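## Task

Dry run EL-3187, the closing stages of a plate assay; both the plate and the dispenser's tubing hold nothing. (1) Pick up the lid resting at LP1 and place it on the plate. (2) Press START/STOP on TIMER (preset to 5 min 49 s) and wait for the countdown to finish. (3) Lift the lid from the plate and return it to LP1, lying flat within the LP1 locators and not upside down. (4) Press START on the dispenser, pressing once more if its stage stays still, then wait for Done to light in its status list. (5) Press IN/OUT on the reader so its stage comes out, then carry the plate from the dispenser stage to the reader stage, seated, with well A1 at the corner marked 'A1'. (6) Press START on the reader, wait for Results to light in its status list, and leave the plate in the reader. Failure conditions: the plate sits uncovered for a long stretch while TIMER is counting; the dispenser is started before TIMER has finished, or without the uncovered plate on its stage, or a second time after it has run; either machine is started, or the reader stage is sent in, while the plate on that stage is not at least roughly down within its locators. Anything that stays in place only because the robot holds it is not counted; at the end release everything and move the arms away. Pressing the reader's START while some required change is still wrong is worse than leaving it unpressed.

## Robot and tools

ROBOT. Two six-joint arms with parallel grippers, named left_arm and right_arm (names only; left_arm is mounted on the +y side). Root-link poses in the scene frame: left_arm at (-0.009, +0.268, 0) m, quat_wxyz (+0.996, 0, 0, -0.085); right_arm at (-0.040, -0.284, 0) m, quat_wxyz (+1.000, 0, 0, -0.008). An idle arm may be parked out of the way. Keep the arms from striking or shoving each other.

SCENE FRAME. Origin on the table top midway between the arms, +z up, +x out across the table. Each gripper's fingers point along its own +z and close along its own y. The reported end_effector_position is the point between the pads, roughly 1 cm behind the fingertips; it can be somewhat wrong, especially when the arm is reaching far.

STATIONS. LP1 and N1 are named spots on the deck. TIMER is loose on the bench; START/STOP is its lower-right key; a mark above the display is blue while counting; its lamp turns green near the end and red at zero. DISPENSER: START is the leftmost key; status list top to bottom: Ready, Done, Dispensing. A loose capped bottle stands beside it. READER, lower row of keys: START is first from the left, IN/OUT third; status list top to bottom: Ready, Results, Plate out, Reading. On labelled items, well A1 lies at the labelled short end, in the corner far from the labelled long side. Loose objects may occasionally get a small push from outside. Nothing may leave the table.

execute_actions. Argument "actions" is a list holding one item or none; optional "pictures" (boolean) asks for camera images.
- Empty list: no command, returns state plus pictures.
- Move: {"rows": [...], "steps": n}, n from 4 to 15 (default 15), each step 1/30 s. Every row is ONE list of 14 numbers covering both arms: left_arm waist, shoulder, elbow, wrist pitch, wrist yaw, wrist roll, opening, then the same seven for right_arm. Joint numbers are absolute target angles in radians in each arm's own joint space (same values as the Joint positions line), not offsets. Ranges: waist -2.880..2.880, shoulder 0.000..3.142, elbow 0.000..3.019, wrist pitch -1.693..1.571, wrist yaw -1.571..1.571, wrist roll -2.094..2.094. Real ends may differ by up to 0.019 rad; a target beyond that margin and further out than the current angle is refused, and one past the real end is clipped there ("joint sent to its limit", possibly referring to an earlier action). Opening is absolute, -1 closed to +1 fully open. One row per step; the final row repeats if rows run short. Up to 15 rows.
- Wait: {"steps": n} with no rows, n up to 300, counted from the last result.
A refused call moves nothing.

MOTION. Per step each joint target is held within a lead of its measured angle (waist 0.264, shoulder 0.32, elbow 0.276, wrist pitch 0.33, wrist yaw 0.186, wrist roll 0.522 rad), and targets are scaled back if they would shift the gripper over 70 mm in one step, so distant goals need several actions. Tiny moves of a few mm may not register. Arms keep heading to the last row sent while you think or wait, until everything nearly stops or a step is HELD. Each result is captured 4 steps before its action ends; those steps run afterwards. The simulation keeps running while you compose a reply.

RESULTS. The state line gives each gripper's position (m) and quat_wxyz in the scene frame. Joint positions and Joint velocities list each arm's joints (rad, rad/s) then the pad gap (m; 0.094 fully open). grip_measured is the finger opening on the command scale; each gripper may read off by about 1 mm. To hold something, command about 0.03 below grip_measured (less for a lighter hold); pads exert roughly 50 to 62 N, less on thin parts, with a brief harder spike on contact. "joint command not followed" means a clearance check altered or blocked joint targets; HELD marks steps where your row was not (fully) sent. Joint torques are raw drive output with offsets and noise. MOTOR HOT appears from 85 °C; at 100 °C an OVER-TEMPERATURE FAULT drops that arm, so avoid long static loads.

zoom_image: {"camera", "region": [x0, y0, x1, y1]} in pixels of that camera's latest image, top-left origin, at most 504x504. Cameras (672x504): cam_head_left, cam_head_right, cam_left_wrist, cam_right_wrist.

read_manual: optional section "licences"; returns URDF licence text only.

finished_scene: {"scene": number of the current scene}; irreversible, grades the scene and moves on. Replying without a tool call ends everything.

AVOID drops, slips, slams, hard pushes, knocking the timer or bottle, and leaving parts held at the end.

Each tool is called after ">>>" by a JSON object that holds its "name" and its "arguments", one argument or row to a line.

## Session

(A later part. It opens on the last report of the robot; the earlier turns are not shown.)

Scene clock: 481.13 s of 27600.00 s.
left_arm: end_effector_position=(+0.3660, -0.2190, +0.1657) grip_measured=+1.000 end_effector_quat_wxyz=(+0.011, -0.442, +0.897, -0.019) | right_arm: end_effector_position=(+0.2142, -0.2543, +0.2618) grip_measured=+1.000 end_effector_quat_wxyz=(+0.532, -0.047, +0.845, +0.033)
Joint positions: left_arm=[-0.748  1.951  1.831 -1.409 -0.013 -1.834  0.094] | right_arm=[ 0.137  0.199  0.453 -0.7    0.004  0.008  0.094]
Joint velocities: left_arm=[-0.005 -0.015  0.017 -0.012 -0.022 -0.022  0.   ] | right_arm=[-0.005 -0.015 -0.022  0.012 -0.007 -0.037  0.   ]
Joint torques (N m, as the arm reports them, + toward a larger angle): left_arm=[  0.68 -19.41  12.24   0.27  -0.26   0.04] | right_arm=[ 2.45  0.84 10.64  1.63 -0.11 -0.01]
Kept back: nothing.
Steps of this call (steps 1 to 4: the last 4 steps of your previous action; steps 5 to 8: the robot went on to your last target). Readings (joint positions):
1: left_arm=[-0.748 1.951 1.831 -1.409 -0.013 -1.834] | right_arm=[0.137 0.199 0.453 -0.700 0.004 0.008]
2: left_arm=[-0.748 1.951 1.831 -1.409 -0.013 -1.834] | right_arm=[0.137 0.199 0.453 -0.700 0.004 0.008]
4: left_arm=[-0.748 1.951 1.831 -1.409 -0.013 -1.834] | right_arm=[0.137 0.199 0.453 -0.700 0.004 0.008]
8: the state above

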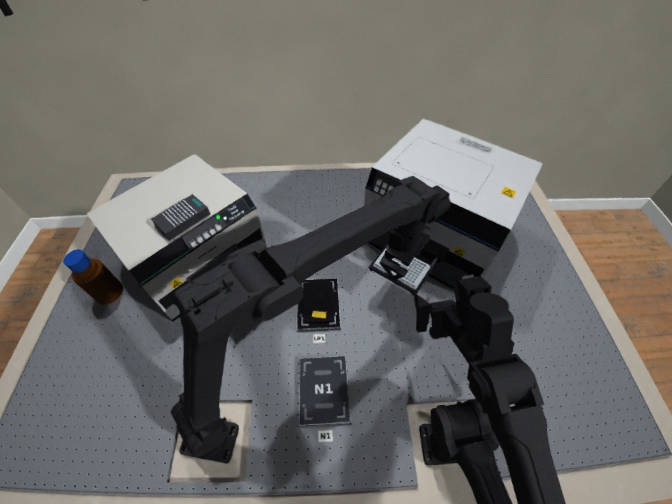

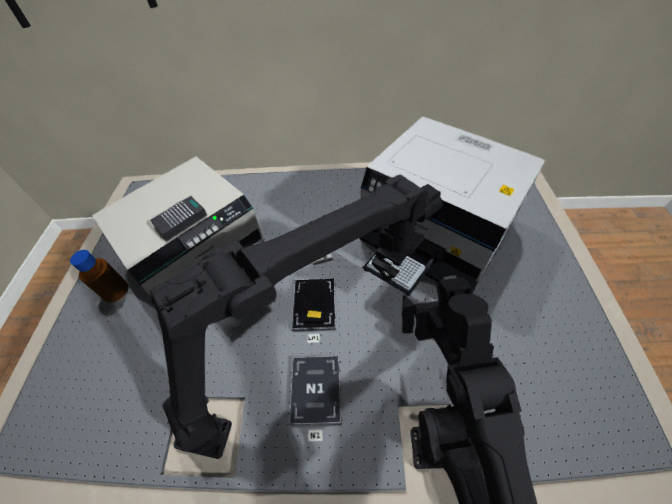

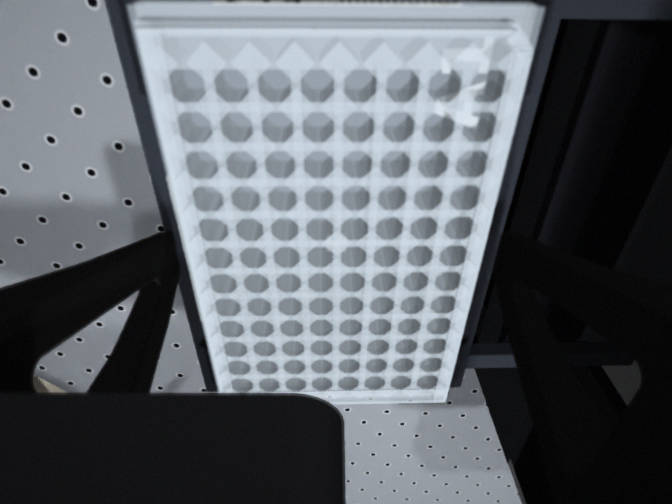

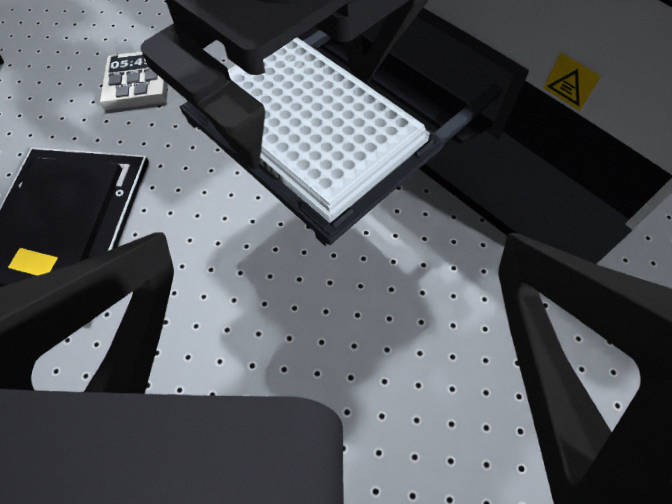

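>>> {"name": "execute_actions", "arguments": {
  "actions": [
    {"rows":[[-0.748,1.944,1.85,-1.409,-0.015,-1.834,1.0,0.13,0.19,0.44,-0.71,0,0,1.0],[-0.748,1.9415,1.85,-1.409,-0.015,-1.834,1.0,0.13,0.19,0.44,-0.71,0,0,1.0],[-0.748,1.937,1.85,-1.409,-0.015,-1.834,1.0,0.13,0.19,0.44,-0.71,0,0,1.0],[-0.748,1.932,1.85,-1.409,-0.015,-1.834,1.0,0.13,0.19,0.44,-0.71,0,0,1.0],[-0.748,1.924,1.85,-1.409,-0.015,-1.834,1.0,0.13,0.19,0.44,-0.71,0,0,1.0],[-0.748,1.9155,1.85,-1.409,-0.015,-1.834,1.0,0.13,0.19,0.44,-0.71,0,0,1.0],[-0.748,1.905,1.85,-1.409,-0.015,-1.834,1.0,0.13,0.19,0.44,-0.71,0,0,1.0],[-0.748,1.894,1.85,-1.409,-0.015,-1.834,1.0,0.13,0.19,0.44,-0.71,0,0,1.0],[-0.748,1.881,1.846,-1.409,-0.015,-1.834,1.0,0.13,0.19,0.44,-0.71,0,0,1.0],[-0.748,1.867,1.842,-1.409,-0.015,-1.834,1.0,0.13,0.19,0.44,-0.71,0,0,1.0],[-0.747,1.852,1.839,-1.409,-0.015,-1.834,1.0,0.13,0.19,0.44,-0.71,0,0,1.0],[-0.745,1.835,1.835,-1.408,-0.015,-1.834,1.0,0.13,0.19,0.44,-0.71,0,0,1.0],[-0.742,1.818,1.829,-1.407,-0.015,-1.834,1.0,0.13,0.19,0.44,-0.71,0,0,1.0],[-0.738,1.7995,1.821,-1.405,-0.015,-1.834,1.0,0.13,0.19,0.44,-0.71,0,0,1.0],[-0.732,1.780,1.811,-1.403,-0.015,-1.834,1.0,0.13,0.19,0.44,-0.71,0,0,1.0]],"steps":15}
  ],
  "pictures": true
}}

>>> {"name": "execute_actions", "arguments": {
  "actions": [
    {"rows":[[-0.726,1.760,1.799,-1.400,-0.015,-1.834,1.0,0.13,0.19,0.44,-0.71,0,0,1.0],[-0.718,1.739,1.785,-1.397,-0.015,-1.834,1.0,0.13,0.19,0.44,-0.71,0,0,1.0],[-0.710,1.717,1.769,-1.394,-0.015,-1.834,1.0,0.13,0.19,0.44,-0.71,0,0,1.0],[-0.700,1.695,1.751,-1.390,-0.015,-1.834,1.0,0.13,0.19,0.44,-0.71,0,0,1.0],[-0.690,1.671,1.732,-1.386,-0.015,-1.834,1.0,0.13,0.19,0.44,-0.71,0,0,1.0],[-0.679,1.648,1.712,-1.381,-0.015,-1.834,1.0,0.13,0.19,0.44,-0.71,0,0,1.0],[-0.667,1.6235,1.690,-1.376,-0.015,-1.834,1.0,0.13,0.19,0.44,-0.71,0,0,1.0],[-0.655,1.599,1.666,-1.371,-0.015,-1.834,1.0,0.13,0.19,0.44,-0.71,0,0,1.0],[-0.642,1.574,1.642,-1.366,-0.015,-1.834,1.0,0.13,0.19,0.44,-0.71,0,0,1.0],[-0.628,1.548,1.616,-1.361,-0.015,-1.834,1.0,0.13,0.19,0.44,-0.71,0,0,1.0],[-0.614,1.522,1.590,-1.355,-0.015,-1.834,1.0,0.13,0.19,0.44,-0.71,0,0,1.0],[-0.599,1.496,1.562,-1.349,-0.015,-1.834,1.0,0.13,0.19,0.44,-0.71,0,0,1.0],[-0.584,1.470,1.534,-1.343,-0.015,-1.834,1.0,0.13,0.19,0.44,-0.71,0,0,1.0],[-0.568,1.444,1.505,-1.337,-0.015,-1.834,1.0,0.13,0.19,0.44,-0.71,0,0,1.0],[-0.552,1.4175,1.476,-1.330,-0.015,-1.834,1.0,0.13,0.19,0.44,-0.71,0,0,1.0]],"steps":15}
  ],
  "pictures": true
}}

>>> {"name": "zoom_image", "arguments": {
  "camera": "cam_right_wrist",
  "region": [170, 10, 470, 260]
}}

>>> {"name": "execute_actions", "arguments": {
  "actions": [
    {"rows":[[-0.536,1.391,1.446,-1.324,-0.015,-1.834,1.0,0.135,0.201,0.46,-0.70,0,0,1.0],[-0.520,1.365,1.415,-1.317,-0.015,-1.834,1.0,0.142,0.204,0.48,-0.69,0.002,0,1.0],[-0.503,1.339,1.384,-1.310,-0.015,-1.834,1.0,0.146,0.209,0.504,-0.680,0.004,0,1.0],[-0.487,1.313,1.3535,-1.304,-0.015,-1.834,1.0,0.148,0.216,0.508,-0.677,0.006,0,1.0],[-0.470,1.287,1.3225,-1.297,-0.015,-1.834,1.0,0.151,0.225,0.512,-0.672,0.010,0,1.0],[-0.453,1.261,1.2915,-1.290,-0.015,-1.834,1.0,0.154,0.235,0.517,-0.667,0.014,0,1.0],[-0.437,1.236,1.2605,-1.284,-0.015,-1.834,1.0,0.157,0.247,0.523,-0.661,0.019,0,1.0],[-0.420,1.211,1.230,-1.277,-0.015,-1.834,1.0,0.162,0.261,0.529,-0.654,0.024,0,1.0],[-0.404,1.187,1.199,-1.270,-0.015,-1.834,1.0,0.166,0.276,0.537,-0.646,0.030,0,1.0],[-0.388,1.164,1.169,-1.264,-0.015,-1.834,1.0,0.171,0.293,0.545,-0.6375,0.037,0,1.0],[-0.372,1.140,1.140,-1.257,-0.015,-1.834,1.0,0.177,0.311,0.553,-0.628,0.044,0,1.0],[-0.356,1.118,1.111,-1.251,-0.015,-1.834,1.0,0.182,0.330,0.5625,-0.618,0.051,0,1.0],[-0.341,1.096,1.083,-1.245,-0.015,-1.834,1.0,0.188,0.351,0.572,-0.608,0.0595,0,1.0],[-0.326,1.075,1.055,-1.239,-0.015,-1.834,1.0,0.195,0.372,0.583,-0.597,0.068,0,1.0],[-0.312,1.055,1.029,-1.233,-0.015,-1.834,1.0,0.2015,0.395,0.594,-0.585,0.077,0,1.0]],"steps":15}
  ]
}}

>>> {"name": "execute_actions", "arguments": {
  "actions": [
    {"rows":[[-0.298,1.0355,1.003,-1.228,-0.015,-1.834,1.0,0.2085,0.419,0.605,-0.573,0.087,0,1.0],[-0.285,1.017,0.9785,-1.2225,-0.015,-1.834,1.0,0.216,0.444,0.617,-0.560,0.0965,0,1.0],[-0.273,1.000,0.955,-1.2175,-0.015,-1.834,1.0,0.223,0.470,0.630,-0.5465,0.107,0,1.0],[-0.261,0.983,0.933,-1.213,-0.015,-1.834,1.0,0.231,0.497,0.643,-0.533,0.117,0,1.0],[-0.250,0.968,0.913,-1.208,-0.015,-1.834,1.0,0.238,0.524,0.656,-0.519,0.128,0,1.0],[-0.240,0.954,0.8935,-1.204,-0.015,-1.834,1.0,0.246,0.552,0.669,-0.504,0.139,0,1.0],[-0.230,0.941,0.876,-1.200,-0.015,-1.834,1.0,0.254,0.581,0.683,-0.490,0.1505,0,1.0],[-0.222,0.930,0.860,-1.197,-0.015,-1.834,1.0,0.262,0.610,0.697,-0.475,0.162,0,1.0],[-0.214,0.9195,0.846,-1.194,-0.015,-1.834,1.0,0.270,0.640,0.7115,-0.459,0.174,0,1.0],[-0.208,0.911,0.834,-1.191,-0.015,-1.834,1.0,0.2785,0.670,0.726,-0.444,0.186,0,1.0],[-0.202,0.903,0.824,-1.189,-0.015,-1.834,1.0,0.287,0.701,0.741,-0.428,0.198,0,1.0],[-0.198,0.898,0.816,-1.187,-0.015,-1.834,1.0,0.295,0.7315,0.7555,-0.412,0.210,0,0.9],[-0.195,0.8935,0.810,-1.186,-0.015,-1.834,1.0,0.303,0.763,0.7705,-0.3965,0.222,0,0.78],[-0.193,0.891,0.806,-1.185,-0.015,-1.834,1.0,0.311,0.794,0.7855,-0.3805,0.235,0,0.65],[-0.192,0.89,0.805,-1.185,-0.015,-1.834,1.0,0.319,0.825,0.8005,-0.3645,0.247,0,0.52]],"steps":15}
  ],
  "pictures": true
}}

>>> {"name": "execute_actions", "arguments": {
  "actions": [
    {"rows":[[-0.192,0.89,0.805,-1.185,-0.015,-1.834,1.0,0.326,0.856,0.8155,-0.3485,0.259,0,0.39],[-0.192,0.89,0.805,-1.185,-0.015,-1.834,1.0,0.334,0.887,0.8305,-0.3325,0.272,0,0.26],[-0.192,0.89,0.805,-1.185,-0.015,-1.834,1.0,0.341,0.918,0.845,-0.3165,0.284,0,0.13],[-0.192,0.89,0.805,-1.185,-0.015,-1.834,1.0,0.3485,0.949,0.860,-0.301,0.296,0,0.0],[-0.192,0.89,0.805,-1.185,-0.015,-1.834,1.0,0.3555,0.980,0.875,-0.285,0.308,0,-0.13],[-0.192,0.89,0.805,-1.185,-0.015,-1.834,1.0,0.362,1.010,0.889,-0.270,0.320,0,-0.26],[-0.192,0.89,0.805,-1.185,-0.015,-1.834,1.0,0.369,1.040,0.904,-0.254,0.332,0,-0.39],[-0.192,0.89,0.805,-1.185,-0.015,-1.834,1.0,0.375,1.069,0.918,-0.239,0.3435,0,-0.52],[-0.192,0.89,0.805,-1.185,-0.015,-1.834,1.0,0.380,1.098,0.932,-0.225,0.355,0,-0.65],[-0.192,0.89,0.805,-1.185,-0.015,-1.834,1.0,0.386,1.126,0.945,-0.210,0.366,0,-0.77],[-0.192,0.89,0.805,-1.185,-0.015,-1.834,1.0,0.391,1.153,0.958,-0.196,0.377,0,-0.87],[-0.192,0.89,0.805,-1.185,-0.015,-1.834,1.0,0.395,1.180,0.971,-0.182,0.387,0,-0.94],[-0.192,0.89,0.805,-1.185,-0.015,-1.834,1.0,0.3995,1.206,0.984,-0.169,0.3975,0,-1.0],[-0.192,0.89,0.805,-1.185,-0.015,-1.834,1.0,0.403,1.231,0.996,-0.156,0.407,0,-1.0],[-0.192,0.89,0.805,-1.185,-0.015,-1.834,1.0,0.406,1.255,1.007,-0.144,0.417,0,-1.0]],"steps":15}
  ]
}}

>>> {"name": "execute_actions", "arguments": {
  "actions": [
    {"rows":[[-0.192,0.89,0.805,-1.185,-0.015,-1.834,1.0,0.409,1.278,1.018,-0.132,0.426,0,-1.0],[-0.192,0.89,0.805,-1.185,-0.015,-1.834,1.0,0.411,1.299,1.029,-0.121,0.4345,0,-1.0],[-0.192,0.89,0.805,-1.185,-0.015,-1.834,1.0,0.413,1.320,1.0385,-0.111,0.443,0,-1.0],[-0.192,0.89,0.805,-1.185,-0.015,-1.834,1.0,0.414,1.339,1.048,-0.101,0.450,0,-1.0],[-0.192,0.89,0.805,-1.185,-0.015,-1.834,1.0,0.414,1.357,1.0565,-0.0915,0.457,0,-1.0],[-0.192,0.89,0.805,-1.185,-0.015,-1.834,1.0,0.414,1.374,1.0645,-0.083,0.464,0,-1.0],[-0.192,0.89,0.805,-1.185,-0.015,-1.834,1.0,0.414,1.389,1.072,-0.075,0.470,0,-1.0],[-0.192,0.89,0.805,-1.185,-0.015,-1.834,1.0,0.414,1.403,1.078,-0.068,0.475,0,-1.0],[-0.192,0.89,0.805,-1.185,-0.015,-1.834,1.0,0.414,1.415,1.084,-0.062,0.480,0,-1.0],[-0.192,0.89,0.805,-1.185,-0.015,-1.834,1.0,0.414,1.425,1.089,-0.057,0.484,0,-1.0],[-0.192,0.89,0.805,-1.185,-0.015,-1.834,1.0,0.414,1.434,1.093,-0.052,0.488,0,-1.0],[-0.192,0.89,0.805,-1.185,-0.015,-1.834,1.0,0.414,1.441,1.097,-0.049,0.490,0,-1.0],[-0.192,0.89,0.805,-1.185,-0.015,-1.834,1.0,0.414,1.446,1.099,-0.046,0.492,0,-1.0],[-0.192,0.89,0.805,-1.185,-0.015,-1.834,1.0,0.414,1.449,1.1005,-0.0445,0.494,0,-1.0],[-0.192,0.89,0.805,-1.185,-0.015,-1.834,1.0,0.414,1.45,1.101,-0.044,0.494,0,-1.0]],"steps":15}
  ]
}}

>>> {"name": "execute_actions", "arguments": {
  "actions": [
    {"steps":12}
  ],
  "pictures": true
}}

Scene clock: 486.87 s of 27600.00 s.
left_arm: end_effector_position=(+0.3655, -0.2184, +0.1749) grip_measured=+1.000 end_effector_quat_wxyz=(+0.012, -0.442, +0.897, -0.027) | right_arm: end_effector_position=(+0.2142, -0.2543, +0.2618) grip_measured=+1.000 end_effector_quat_wxyz=(+0.532, -0.047, +0.845, +0.033)
Joint positions: left_arm=[-0.748  1.935  1.83  -1.409 -0.013 -1.834  0.094] | right_arm=[ 0.137  0.199  0.453 -0.7    0.004  0.008  0.094]
Joint velocities: left_arm=[-0.005 -0.239 -0.037  0.022  0.037 -0.022  0.   ] | right_arm=[-0.005  0.005 -0.022  0.002  0.007 -0.066  0.   ]
Joint torques (N m, as the arm reports them, + toward a larger angle): left_arm=[  1.02 -24.76  10.86   0.23  -0.26   0.04] | right_arm=[ 2.47  0.84 10.64  1.63 -0.11 -0.02]
Steps of this call (steps 1 to 15: the robot went on to your last target; steps 16 to 161: nothing new was sent; steps 162 to 172: the first 11 steps of this action). Readings (joint positions):
162: left_arm=[-0.748 1.951 1.831 -1.409 -0.013 -1.834] | right_arm=[0.137 0.199 0.453 -0.700 0.004 0.008]
163: left_arm=[-0.748 1.951 1.831 -1.409 -0.013 -1.834] | right_arm=[0.137 0.199 0.453 -0.700 0.004 0.008]
165: left_arm=[-0.748 1.951 1.831 -1.409 -0.013 -1.834] | right_arm=[0.137 0.199 0.453 -0.700 0.004 0.008]
169: left_arm=[-0.748 1.949 1.831 -1.409 -0.013 -1.834] | right_arm=[0.137 0.199 0.453 -0.700 0.004 0.008]
172: the state above

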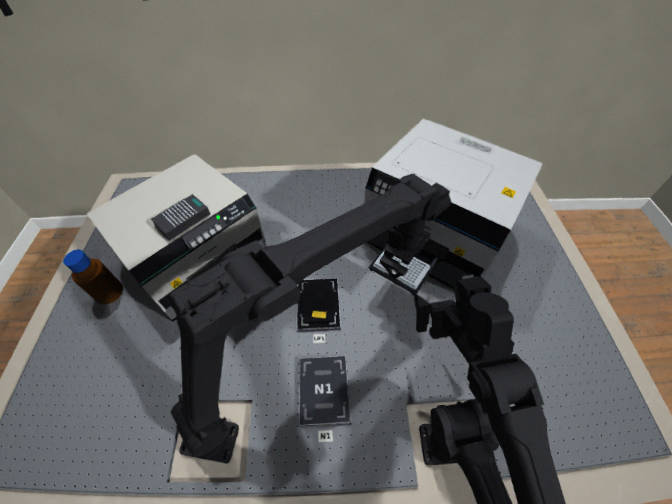

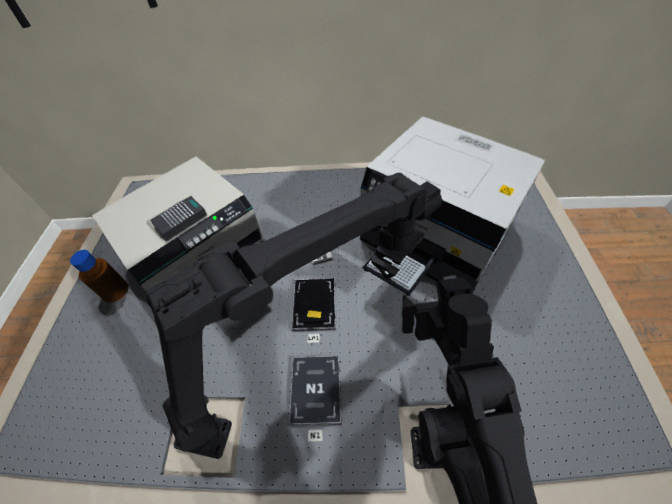

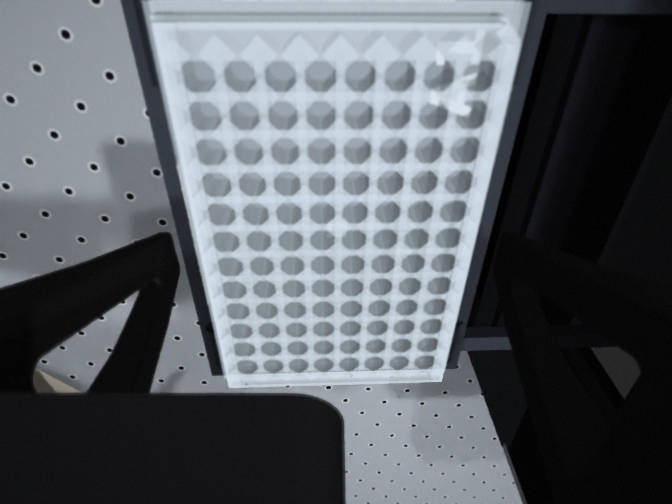

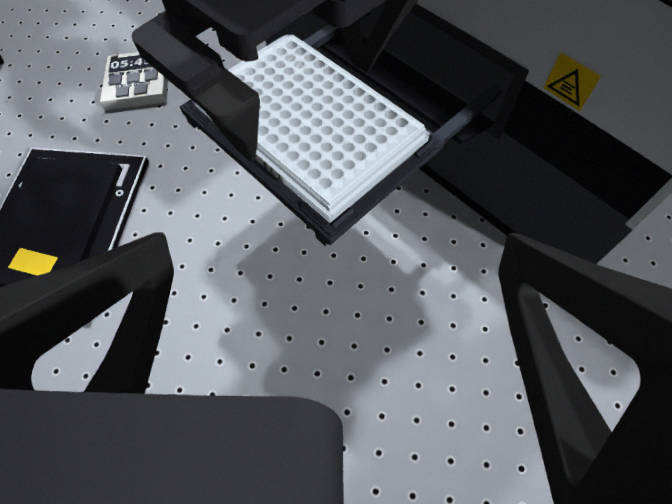

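Scene clock: 487.37 s of 27600.00 s.
left_arm: end_effector_position=(+0.3536, -0.1240, +0.2966) grip_measured=+1.000 end_effector_quat_wxyz=(+0.037, -0.478, +0.869, -0.124) | right_arm: end_effector_position=(+0.2142, -0.2543, +0.2618) grip_measured=+1.000 end_effector_quat_wxyz=(+0.532, -0.047, +0.845, +0.033)
Joint positions: left_arm=[-0.659  1.572  1.638 -1.378 -0.013 -1.834  0.094] | right_arm=[ 0.137  0.199  0.453 -0.7    0.004  0.008  0.094]
Joint velocities: left_arm=[ 0.503 -0.835 -0.706  0.134 -0.022  0.051  0.   ] | right_arm=[ 0.005 -0.005  0.012 -0.007 -0.007 -0.022  0.   ]
Joint torques (N m, as the arm reports them, + toward a larger angle): left_arm=[  1.87 -13.93  10.02   1.08  -0.25   0.04] | right_arm=[ 2.37  0.77 10.62  1.6  -0.12 -0.01]
Steps of this call (steps 1 to 4: the last 4 steps of your previous action; steps 5 to 15: the first 11 steps of this action). Readings (joint positions):
5: left_arm=[-0.748 1.855 1.805 -1.409 -0.013 -1.834] | right_arm=[0.137 0.199 0.453 -0.700 0.004 0.008]
6: left_arm=[-0.747 1.831 1.796 -1.408 -0.013 -1.834] | right_arm=[0.137 0.199 0.453 -0.700 0.004 0.008]
8: left_arm=[-0.740 1.777 1.772 -1.406 -0.013 -1.834] | right_arm=[0.137 0.199 0.453 -0.700 0.004 0.008]
12: left_arm=[-0.705 1.659 1.705 -1.392 -0.013 -1.834] | right_arm=[0.137 0.199 0.453 -0.700 0.004 0.008]
15: the state above

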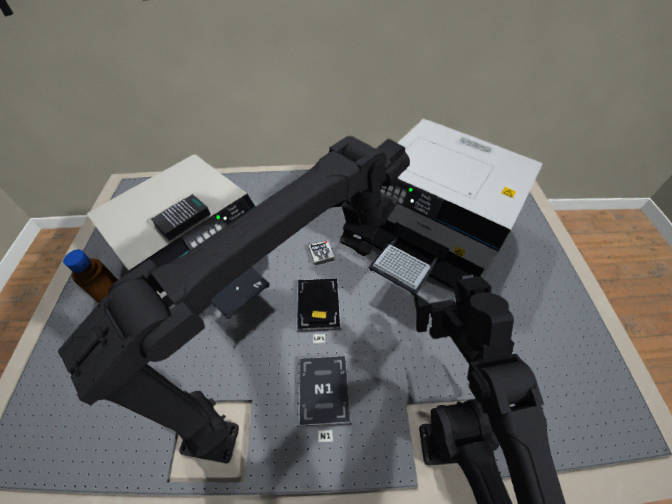

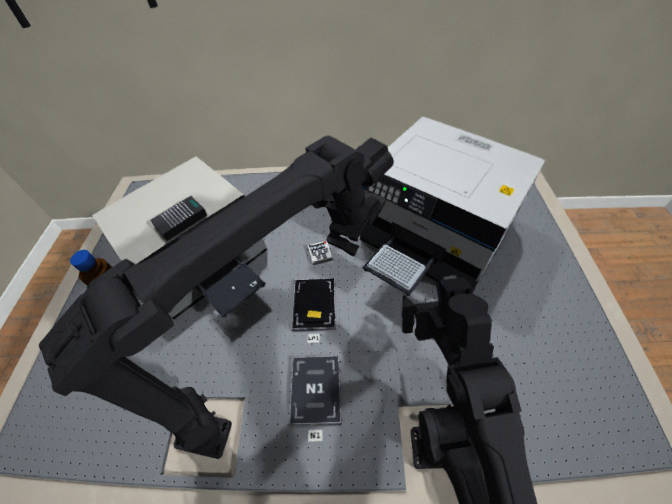

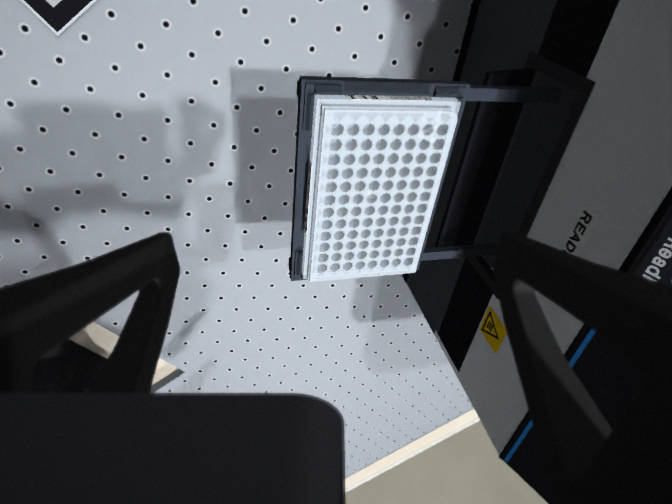

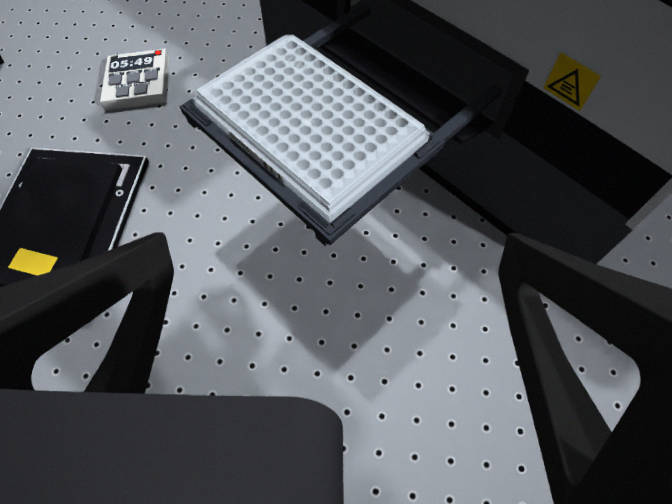

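Region (170, 10, 470, 260) of cam_right_wrist's 672x504 image, scaled by 1.680, with more detail than that image has.

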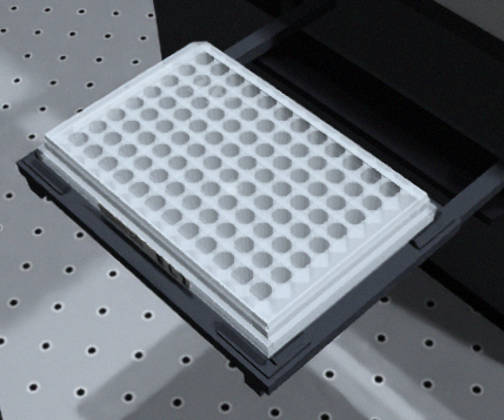

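Scene clock: 487.87 s of 27600.00 s.
left_arm: end_effector_position=(+0.3230, +0.0544, +0.2650) grip_measured=+1.000 end_effector_quat_wxyz=(+0.054, -0.583, +0.801, -0.123) | right_arm: end_effector_position=(+0.2275, -0.2521, +0.2652) grip_measured=+1.000 end_effector_quat_wxyz=(+0.528, -0.048, +0.848, +0.025)
Joint positions: left_arm=[-0.408  1.199  1.183 -1.286 -0.013 -1.834  0.094] | right_arm=[ 0.16   0.267  0.472 -0.663  0.035  0.008  0.094]
Joint velocities: left_arm=[ 0.484 -0.747 -0.867  0.173  0.051  0.081  0.   ] | right_arm=[0.142 0.503 0.217 0.232 0.168 0.007 0.   ]
Joint torques (N m, as the arm reports them, + toward a larger angle): left_arm=[ 1.33 -8.83 11.18  1.06 -0.26  0.05] | right_arm=[ 3.69  1.96 17.57  2.79  0.12 -0.01]
Steps of this call (steps 1 to 4: the last 4 steps of your previous action; steps 5 to 15: the first 11 steps of this action). Readings (joint positions):
5: left_arm=[-0.568 1.442 1.497 -1.350 -0.013 -1.834] | right_arm=[0.137 0.199 0.453 -0.700 0.004 0.008]
6: left_arm=[-0.551 1.418 1.467 -1.344 -0.013 -1.834] | right_arm=[0.137 0.199 0.453 -0.700 0.004 0.008]
8: left_arm=[-0.518 1.371 1.403 -1.331 -0.013 -1.834] | right_arm=[0.138 0.199 0.453 -0.698 0.004 0.008]
12: left_arm=[-0.456 1.275 1.275 -1.306 -0.013 -1.834] | right_arm=[0.147 0.222 0.457 -0.683 0.017 0.008]
15: the state above

Scene clock: 488.37 s of 27600.00 s.
left_arm: end_effector_position=(+0.2633, +0.1577, +0.2021) grip_measured=+1.000 end_effector_quat_wxyz=(-0.064, +0.655, -0.744, +0.116) | right_arm: end_effector_position=(+0.3159, -0.2266, +0.3114) grip_measured=+1.000 end_effector_quat_wxyz=(+0.533, -0.053, +0.844, -0.010)
Joint positions: left_arm=[-0.223  0.927  0.836 -1.214 -0.013 -1.834  0.094] | right_arm=[ 0.266  0.64   0.658 -0.473  0.185  0.008  0.094]
Joint velocities: left_arm=[ 0.19  -0.249 -0.359  0.071  0.022 -0.022  0.   ] | right_arm=[0.249 0.884 0.422 0.452 0.286 0.022 0.   ]
Joint torques (N m, as the arm reports them, + toward a larger angle): left_arm=[ 1.45 -4.43 11.44  1.33 -0.26  0.05] | right_arm=[ 3.6  -2.54 16.92  2.56  0.12 -0.01]
Steps of this call (steps 1 to 4: the last 4 steps of your previous action; steps 5 to 15: the first 11 steps of this action). Readings (joint positions):
5: left_arm=[-0.330 1.079 1.043 -1.256 -0.013 -1.834] | right_arm=[0.190 0.370 0.522 -0.612 0.076 0.008]
6: left_arm=[-0.315 1.057 1.017 -1.251 -0.013 -1.834] | right_arm=[0.197 0.393 0.534 -0.601 0.085 0.008]
8: left_arm=[-0.290 1.018 0.967 -1.241 -0.013 -1.834] | right_arm=[0.211 0.442 0.560 -0.575 0.105 0.008]
12: left_arm=[-0.247 0.958 0.883 -1.223 -0.013 -1.834] | right_arm=[0.242 0.551 0.615 -0.518 0.149 0.008]
15: the state above

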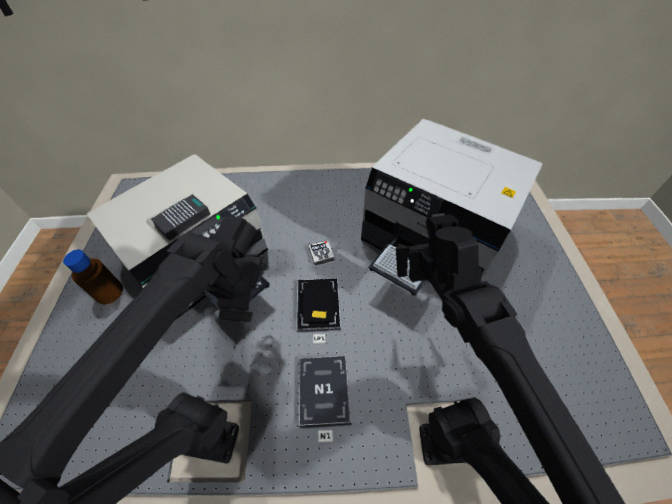

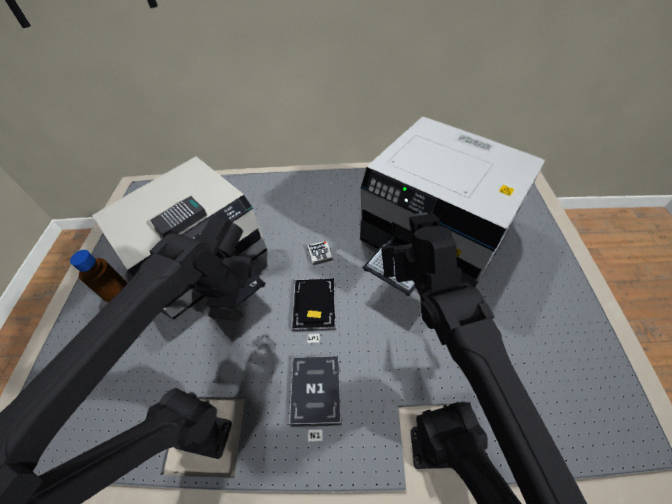

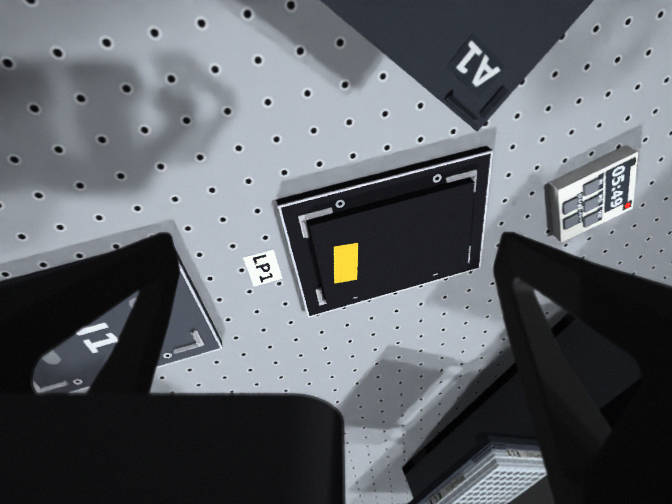

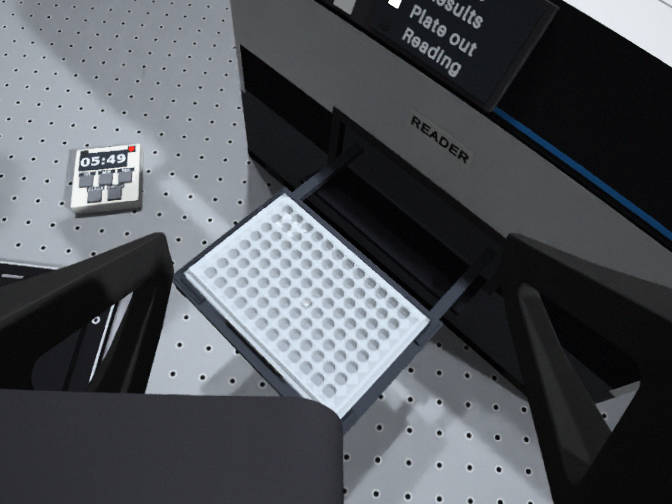

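Scene clock: 488.87 s of 27600.00 s.
left_arm: end_effector_position=(+0.2568, +0.1665, +0.1930) grip_measured=+1.000 end_effector_quat_wxyz=(-0.065, +0.662, -0.738, +0.115) | right_arm: end_effector_position=(+0.4430, -0.1689, +0.3150) grip_measured=-0.820 end_effector_quat_wxyz=(+0.542, -0.051, +0.837, -0.056)
Joint positions: left_arm=[-0.203  0.901  0.798 -1.202 -0.013 -1.834  0.094] | right_arm=[ 0.375  1.092  0.88  -0.239  0.364  0.008  0.008]
Joint velocities: left_arm=[ 0.005 -0.005 -0.017  0.012 -0.022  0.051  0.   ] | right_arm=[ 0.151  0.806  0.388  0.427  0.3    0.037 -0.098]
Joint torques (N m, as the arm reports them, + toward a larger angle): left_arm=[ 1.72 -4.51 11.08  1.25 -0.25  0.04] | right_arm=[ 3.44 -8.84 16.31  2.52  0.22  0.  ]
Steps of this call (steps 1 to 4: the last 4 steps of your previous action; steps 5 to 15: the first 11 steps of this action). Readings (joint positions):
5: left_arm=[-0.204 0.902 0.799 -1.206 -0.013 -1.834] | right_arm=[0.307 0.793 0.732 -0.394 0.246 0.008]
6: left_arm=[-0.203 0.901 0.798 -1.206 -0.013 -1.834] | right_arm=[0.314 0.824 0.747 -0.378 0.258 0.008]
8: left_arm=[-0.203 0.901 0.798 -1.204 -0.013 -1.834] | right_arm=[0.329 0.885 0.778 -0.346 0.283 0.008]
12: left_arm=[-0.203 0.901 0.798 -1.202 -0.013 -1.834] | right_arm=[0.357 1.006 0.837 -0.283 0.331 0.008]
15: the state above

Scene clock: 489.37 s of 27600.00 s.
left_arm: end_effector_position=(+0.2568, +0.1665, +0.1930) grip_measured=+1.000 end_effector_quat_wxyz=(-0.065, +0.662, -0.738, +0.115) | right_arm: end_effector_position=(+0.5303, -0.1347, +0.2750) grip_measured=-0.995 end_effector_quat_wxyz=(+0.544, -0.034, +0.833, -0.096)
Joint positions: left_arm=[-0.203  0.901  0.798 -1.202 -0.013 -1.834  0.094] | right_arm=[ 0.409  1.402  1.025 -0.079  0.48   0.008  0.   ]
Joint velocities: left_arm=[-0.005 -0.005  0.007 -0.007  0.066 -0.007  0.   ] | right_arm=[ 0.005  0.317  0.129  0.164  0.154 -0.022  0.001]
Joint torques (N m, as the arm reports them, + toward a larger angle): left_arm=[ 1.79 -4.12 11.05  1.2  -0.25  0.07] | right_arm=[  3.3  -13.92  16.2    2.64   0.27   0.  ]
Steps of this call (steps 1 to 4: the last 4 steps of your previous action; steps 5 to 15: the first 11 steps of this action). Readings (joint positions):
5: left_arm=[-0.203 0.901 0.798 -1.202 -0.013 -1.834] | right_arm=[0.398 1.223 0.942 -0.171 0.414 0.008]
6: left_arm=[-0.203 0.901 0.798 -1.202 -0.013 -1.834] | right_arm=[0.401 1.246 0.954 -0.159 0.424 0.008]
8: left_arm=[-0.203 0.901 0.798 -1.202 -0.013 -1.834] | right_arm=[0.406 1.290 0.974 -0.137 0.440 0.008]
12: left_arm=[-0.203 0.901 0.798 -1.202 -0.013 -1.834] | right_arm=[0.409 1.363 1.008 -0.099 0.466 0.008]
15: the state above

Scene clock: 489.77 s of 27600.00 s.
left_arm: end_effector_position=(+0.2568, +0.1665, +0.1930) grip_measured=+1.000 end_effector_quat_wxyz=(-0.065, +0.662, -0.738, +0.115) | right_arm: end_effector_position=(+0.5400, -0.1323, +0.2703) grip_measured=-0.995 end_effector_quat_wxyz=(+0.545, -0.031, +0.832, -0.099)
Joint positions: left_arm=[-0.203  0.901  0.798 -1.202 -0.013 -1.834  0.094] | right_arm=[ 0.409  1.435  1.042 -0.06   0.49   0.008  0.   ]
Joint velocities: left_arm=[-0.015  0.005 -0.012 -0.007 -0.007  0.022  0.   ] | right_arm=[-0.005 -0.015  0.007  0.022  0.022 -0.022 -0.001]
Joint torques (N m, as the arm reports them, + toward a larger angle): left_arm=[ 1.72 -4.07 11.11  1.26 -0.27  0.06] | right_arm=[  3.5  -14.01  16.01   2.67   0.28   0.01]
Kept back: nothing.
Steps of this call (steps 1 to 4: the last 4 steps of your previous action; steps 5 to 12: the robot went on to your last target). Readings (joint positions):
1: left_arm=[-0.203 0.901 0.798 -1.202 -0.013 -1.834] | right_arm=[0.409 1.412 1.030 -0.074 0.484 0.008]
2: left_arm=[-0.203 0.901 0.798 -1.202 -0.013 -1.834] | right_arm=[0.409 1.420 1.033 -0.070 0.486 0.008]
4: left_arm=[-0.203 0.901 0.798 -1.202 -0.013 -1.834] | right_arm=[0.409 1.431 1.038 -0.064 0.489 0.008]
8: left_arm=[-0.203 0.901 0.798 -1.202 -0.013 -1.834] | right_arm=[0.409 1.435 1.039 -0.061 0.490 0.008]
12: the state above

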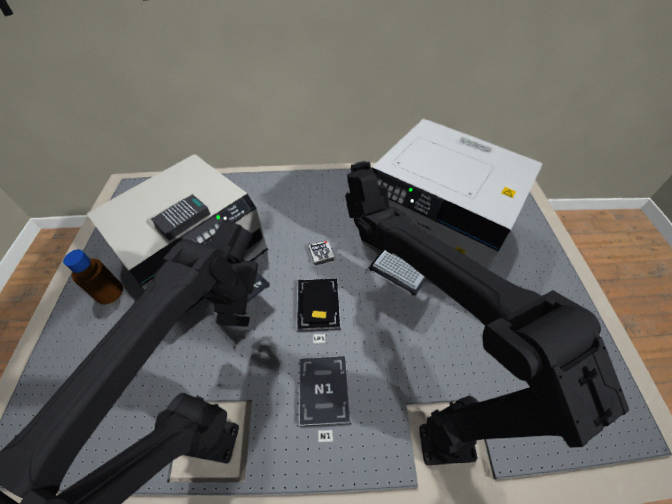

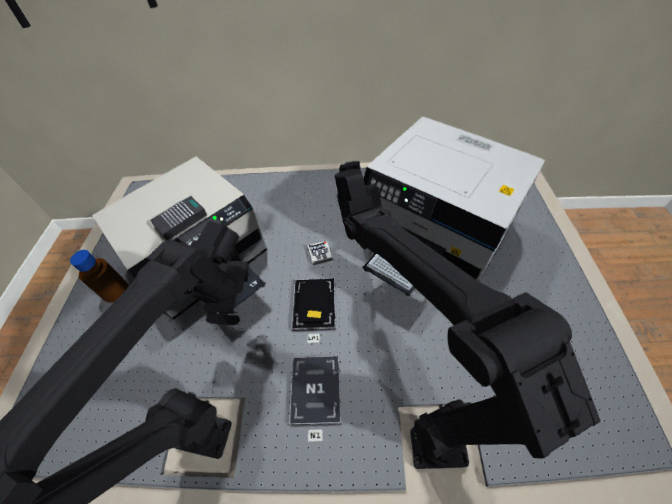

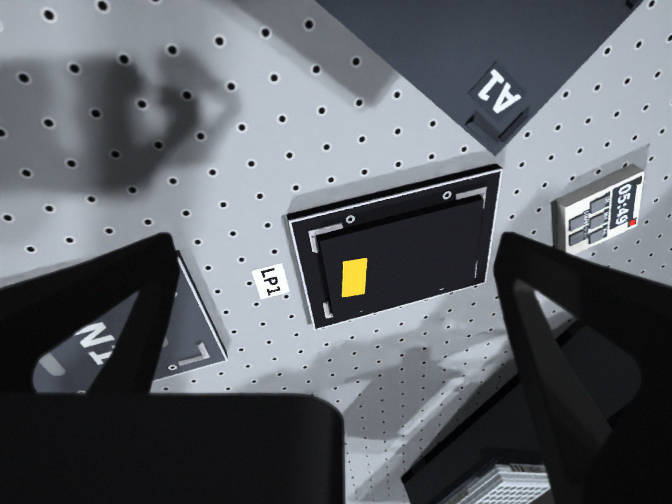

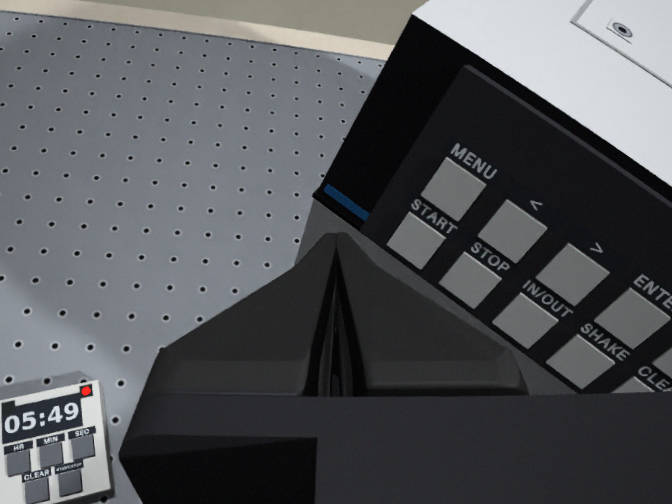

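>>> {"name": "execute_actions", "arguments": {
  "actions": []
}}

Scene clock: 490.20 s of 27600.00 s.
left_arm: end_effector_position=(+0.2568, +0.1665, +0.1930) grip_measured=+1.000 end_effector_quat_wxyz=(-0.065, +0.662, -0.738, +0.115) | right_arm: end_effector_position=(+0.5401, -0.1323, +0.2705) grip_measured=-0.995 end_effector_quat_wxyz=(+0.546, -0.031, +0.832, -0.099)
Joint positions: left_arm=[-0.203  0.901  0.798 -1.202 -0.013 -1.834  0.094] | right_arm=[ 0.409  1.435  1.043 -0.06   0.49   0.008  0.   ]
Joint velocities: left_arm=[ 0.015  0.005  0.017 -0.032  0.007  0.007  0.   ] | right_arm=[-0.015 -0.005 -0.002 -0.007  0.007 -0.051  0.001]
Joint torques (N m, as the arm reports them, + toward a larger angle): left_arm=[ 1.57 -4.16 11.02  1.26 -0.26  0.06] | right_arm=[  3.52 -14.02  16.03   2.66   0.28   0.01]
Kept back: nothing.
Steps of this call (steps 1 to 13: the robot went on to your last target). Readings (joint positions):
1: left_arm=[-0.203 0.901 0.798 -1.202 -0.013 -1.834] | right_arm=[0.409 1.435 1.043 -0.060 0.490 0.008]
2: left_arm=[-0.203 0.901 0.798 -1.202 -0.013 -1.834] | right_arm=[0.409 1.435 1.043 -0.060 0.490 0.008]
4: left_arm=[-0.203 0.901 0.798 -1.202 -0.013 -1.834] | right_arm=[0.409 1.435 1.043 -0.060 0.490 0.008]
8: left_arm=[-0.203 0.901 0.798 -1.202 -0.013 -1.834] | right_arm=[0.409 1.435 1.043 -0.060 0.490 0.008]
13: the state above

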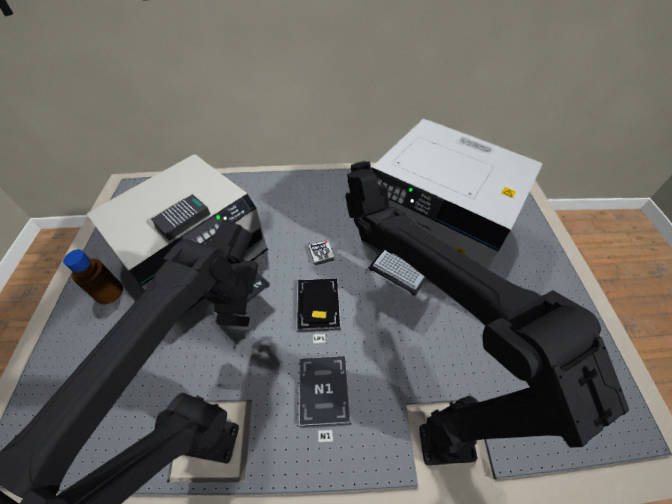

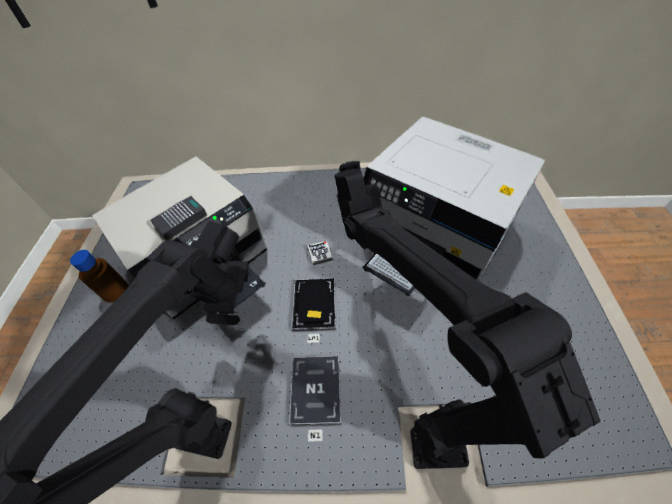

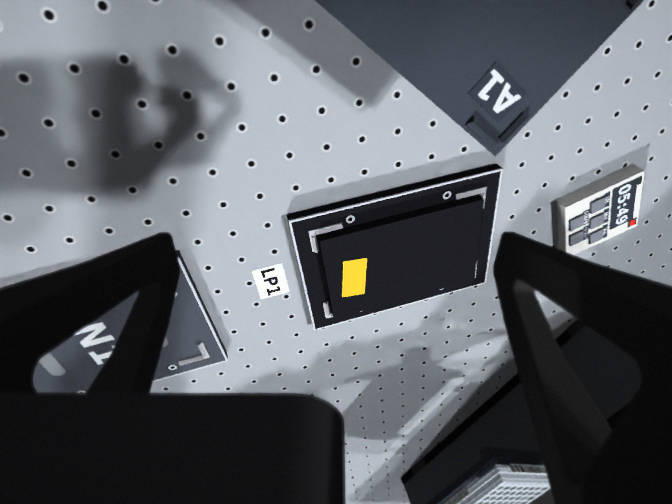

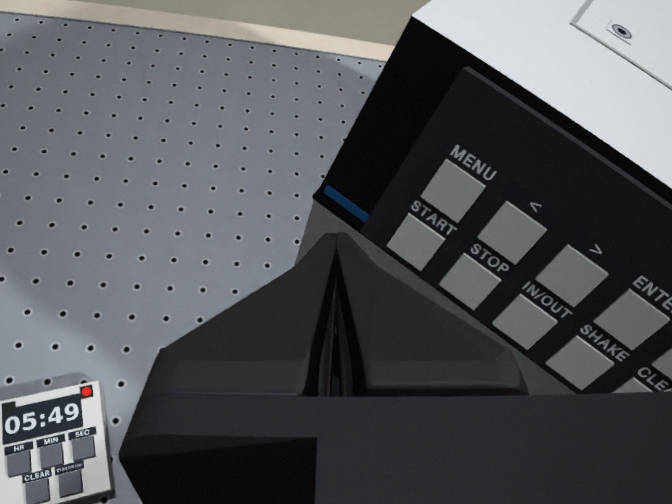

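>>> {"name": "execute_actions", "arguments": {
  "actions": [
    {"rows": [[-0.192,0.89,0.805,-1.185,-0.015,-1.834,1.0,0.411,1.45,1.103,-0.044,0.494,0,-1.0],[-0.192,0.89,0.805,-1.185,-0.015,-1.834,1.0,0.408,1.45,1.105,-0.044,0.494,0,-1.0],[-0.192,0.89,0.805,-1.185,-0.015,-1.834,1.0,0.405,1.45,1.107,-0.044,0.494,0,-1.0],[-0.192,0.89,0.805,-1.185,-0.015,-1.834,1.0,0.402,1.45,1.109,-0.044,0.494,0,-1.0],[-0.192,0.89,0.805,-1.185,-0.015,-1.834,1.0,0.400,1.45,1.110,-0.044,0.494,0,-1.0],[-0.192,0.89,0.805,-1.185,-0.015,-1.834,1.0,0.398,1.45,1.110,-0.044,0.494,0,-1.0],[-0.192,0.89,0.805,-1.185,-0.015,-1.834,1.0,0.396,1.45,1.110,-0.044,0.494,0,-1.0],[-0.192,0.89,0.805,-1.185,-0.015,-1.834,1.0,0.394,1.45,1.110,-0.044,0.494,0,-1.0],[-0.192,0.89,0.805,-1.185,-0.015,-1.834,1.0,0.392,1.45,1.110,-0.044,0.494,0,-1.0],[-0.192,0.89,0.805,-1.185,-0.015,-1.834,1.0,0.390,1.45,1.110,-0.044,0.494,0,-1.0],[-0.192,0.89,0.805,-1.185,-0.015,-1.834,1.0,0.388,1.45,1.110,-0.044,0.494,0,-1.0],[-0.192,0.89,0.805,-1.185,-0.015,-1.834,1.0,0.386,1.45,1.110,-0.044,0.494,0,-1.0],[-0.192,0.89,0.805,-1.185,-0.015,-1.834,1.0,0.385,1.45,1.110,-0.044,0.494,0,-1.0]], "steps": 15}
  ]
}}

>>> {"name": "execute_actions", "arguments": {
  "actions": [
    {"steps": 10}
  ],
  "pictures": true
}}

Scene clock: 491.00 s of 27600.00 s.
left_arm: end_effector_position=(+0.2568, +0.1665, +0.1930) grip_measured=+1.000 end_effector_quat_wxyz=(-0.065, +0.662, -0.738, +0.115) | right_arm: end_effector_position=(+0.5435, -0.1356, +0.2762) grip_measured=-0.995 end_effector_quat_wxyz=(+0.549, -0.026, +0.829, -0.100)
Joint positions: left_arm=[-0.203  0.901  0.798 -1.202 -0.013 -1.834  0.094] | right_arm=[ 0.401  1.435  1.053 -0.06   0.49   0.008  0.   ]
Joint velocities: left_arm=[-0.005 -0.005  0.007 -0.002  0.037  0.007  0.   ] | right_arm=[-0.083 -0.005  0.012  0.002  0.066 -0.051  0.001]
Joint torques (N m, as the arm reports them, + toward a larger angle): left_arm=[ 1.56 -4.18 11.02  1.24 -0.25  0.05] | right_arm=[  2.06 -14.04  15.89   2.66   0.28   0.01]
Steps of this call (steps 1 to 13: the robot went on to your last target; steps 14 to 24: the first 11 steps of this action). Readings (joint positions):
14: left_arm=[-0.203 0.901 0.798 -1.202 -0.013 -1.834] | right_arm=[0.409 1.435 1.043 -0.060 0.490 0.008]
15: left_arm=[-0.203 0.901 0.798 -1.202 -0.013 -1.834] | right_arm=[0.409 1.435 1.043 -0.060 0.490 0.008]
17: left_arm=[-0.203 0.901 0.798 -1.202 -0.013 -1.834] | right_arm=[0.409 1.435 1.044 -0.060 0.490 0.008]
21: left_arm=[-0.203 0.901 0.798 -1.202 -0.013 -1.834] | right_arm=[0.407 1.435 1.050 -0.060 0.490 0.008]
24: the state above

Scene clock: 491.33 s of 27600.00 s.
left_arm: end_effector_position=(+0.2568, +0.1665, +0.1930) grip_measured=+1.000 end_effector_quat_wxyz=(-0.065, +0.662, -0.738, +0.115) | right_arm: end_effector_position=(+0.5453, -0.1425, +0.2764) grip_measured=-0.995 end_effector_quat_wxyz=(+0.549, -0.021, +0.829, -0.103)
Joint positions: left_arm=[-0.203  0.901  0.798 -1.202 -0.013 -1.834  0.094] | right_arm=[ 0.39   1.435  1.053 -0.06   0.491  0.008  0.   ]
Joint velocities: left_arm=[-0.015 -0.005 -0.017 -0.002 -0.022 -0.037  0.   ] | right_arm=[ 0.015  0.005 -0.012  0.002 -0.066 -0.037  0.   ]
Joint torques (N m, as the arm reports them, + toward a larger angle): left_arm=[ 1.57 -4.25 11.1   1.21 -0.26  0.06] | right_arm=[  2.69 -13.93  15.95   2.66   0.27   0.01]
Kept back: nothing.
Steps of this call (steps 1 to 4: the last 4 steps of your previous action; steps 5 to 10: the robot went on to your last target). Readings (joint positions):
1: left_arm=[-0.203 0.901 0.798 -1.202 -0.013 -1.834] | right_arm=[0.399 1.435 1.053 -0.060 0.490 0.008]
2: left_arm=[-0.203 0.901 0.798 -1.202 -0.013 -1.834] | right_arm=[0.396 1.435 1.053 -0.060 0.490 0.008]
4: left_arm=[-0.203 0.901 0.798 -1.202 -0.013 -1.834] | right_arm=[0.392 1.435 1.053 -0.060 0.491 0.008]
8: left_arm=[-0.203 0.901 0.798 -1.202 -0.013 -1.834] | right_arm=[0.390 1.435 1.053 -0.060 0.491 0.008]
10: the state above

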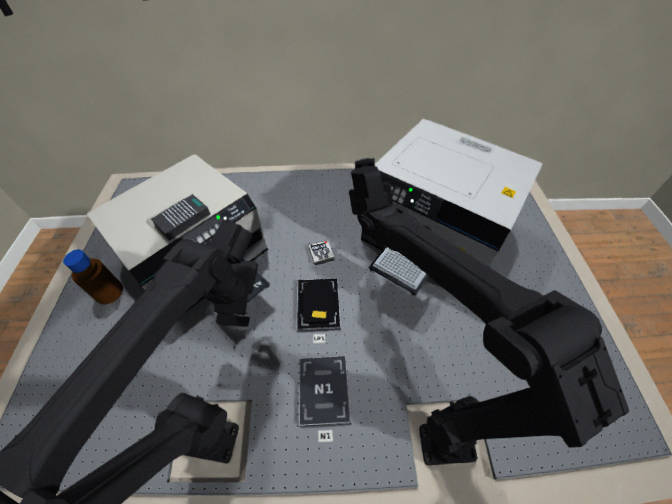

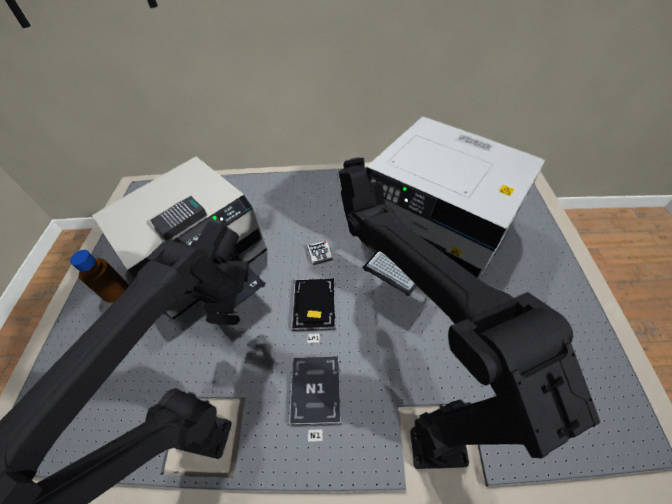

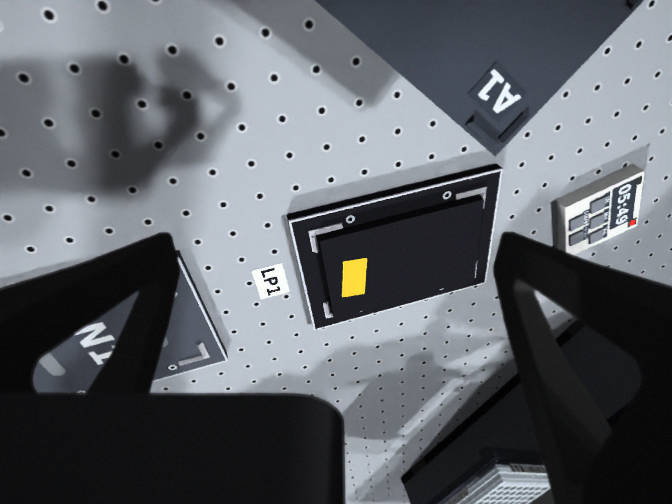

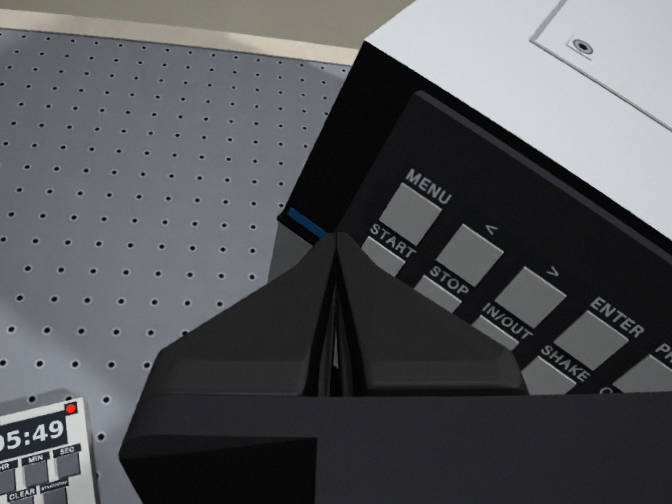

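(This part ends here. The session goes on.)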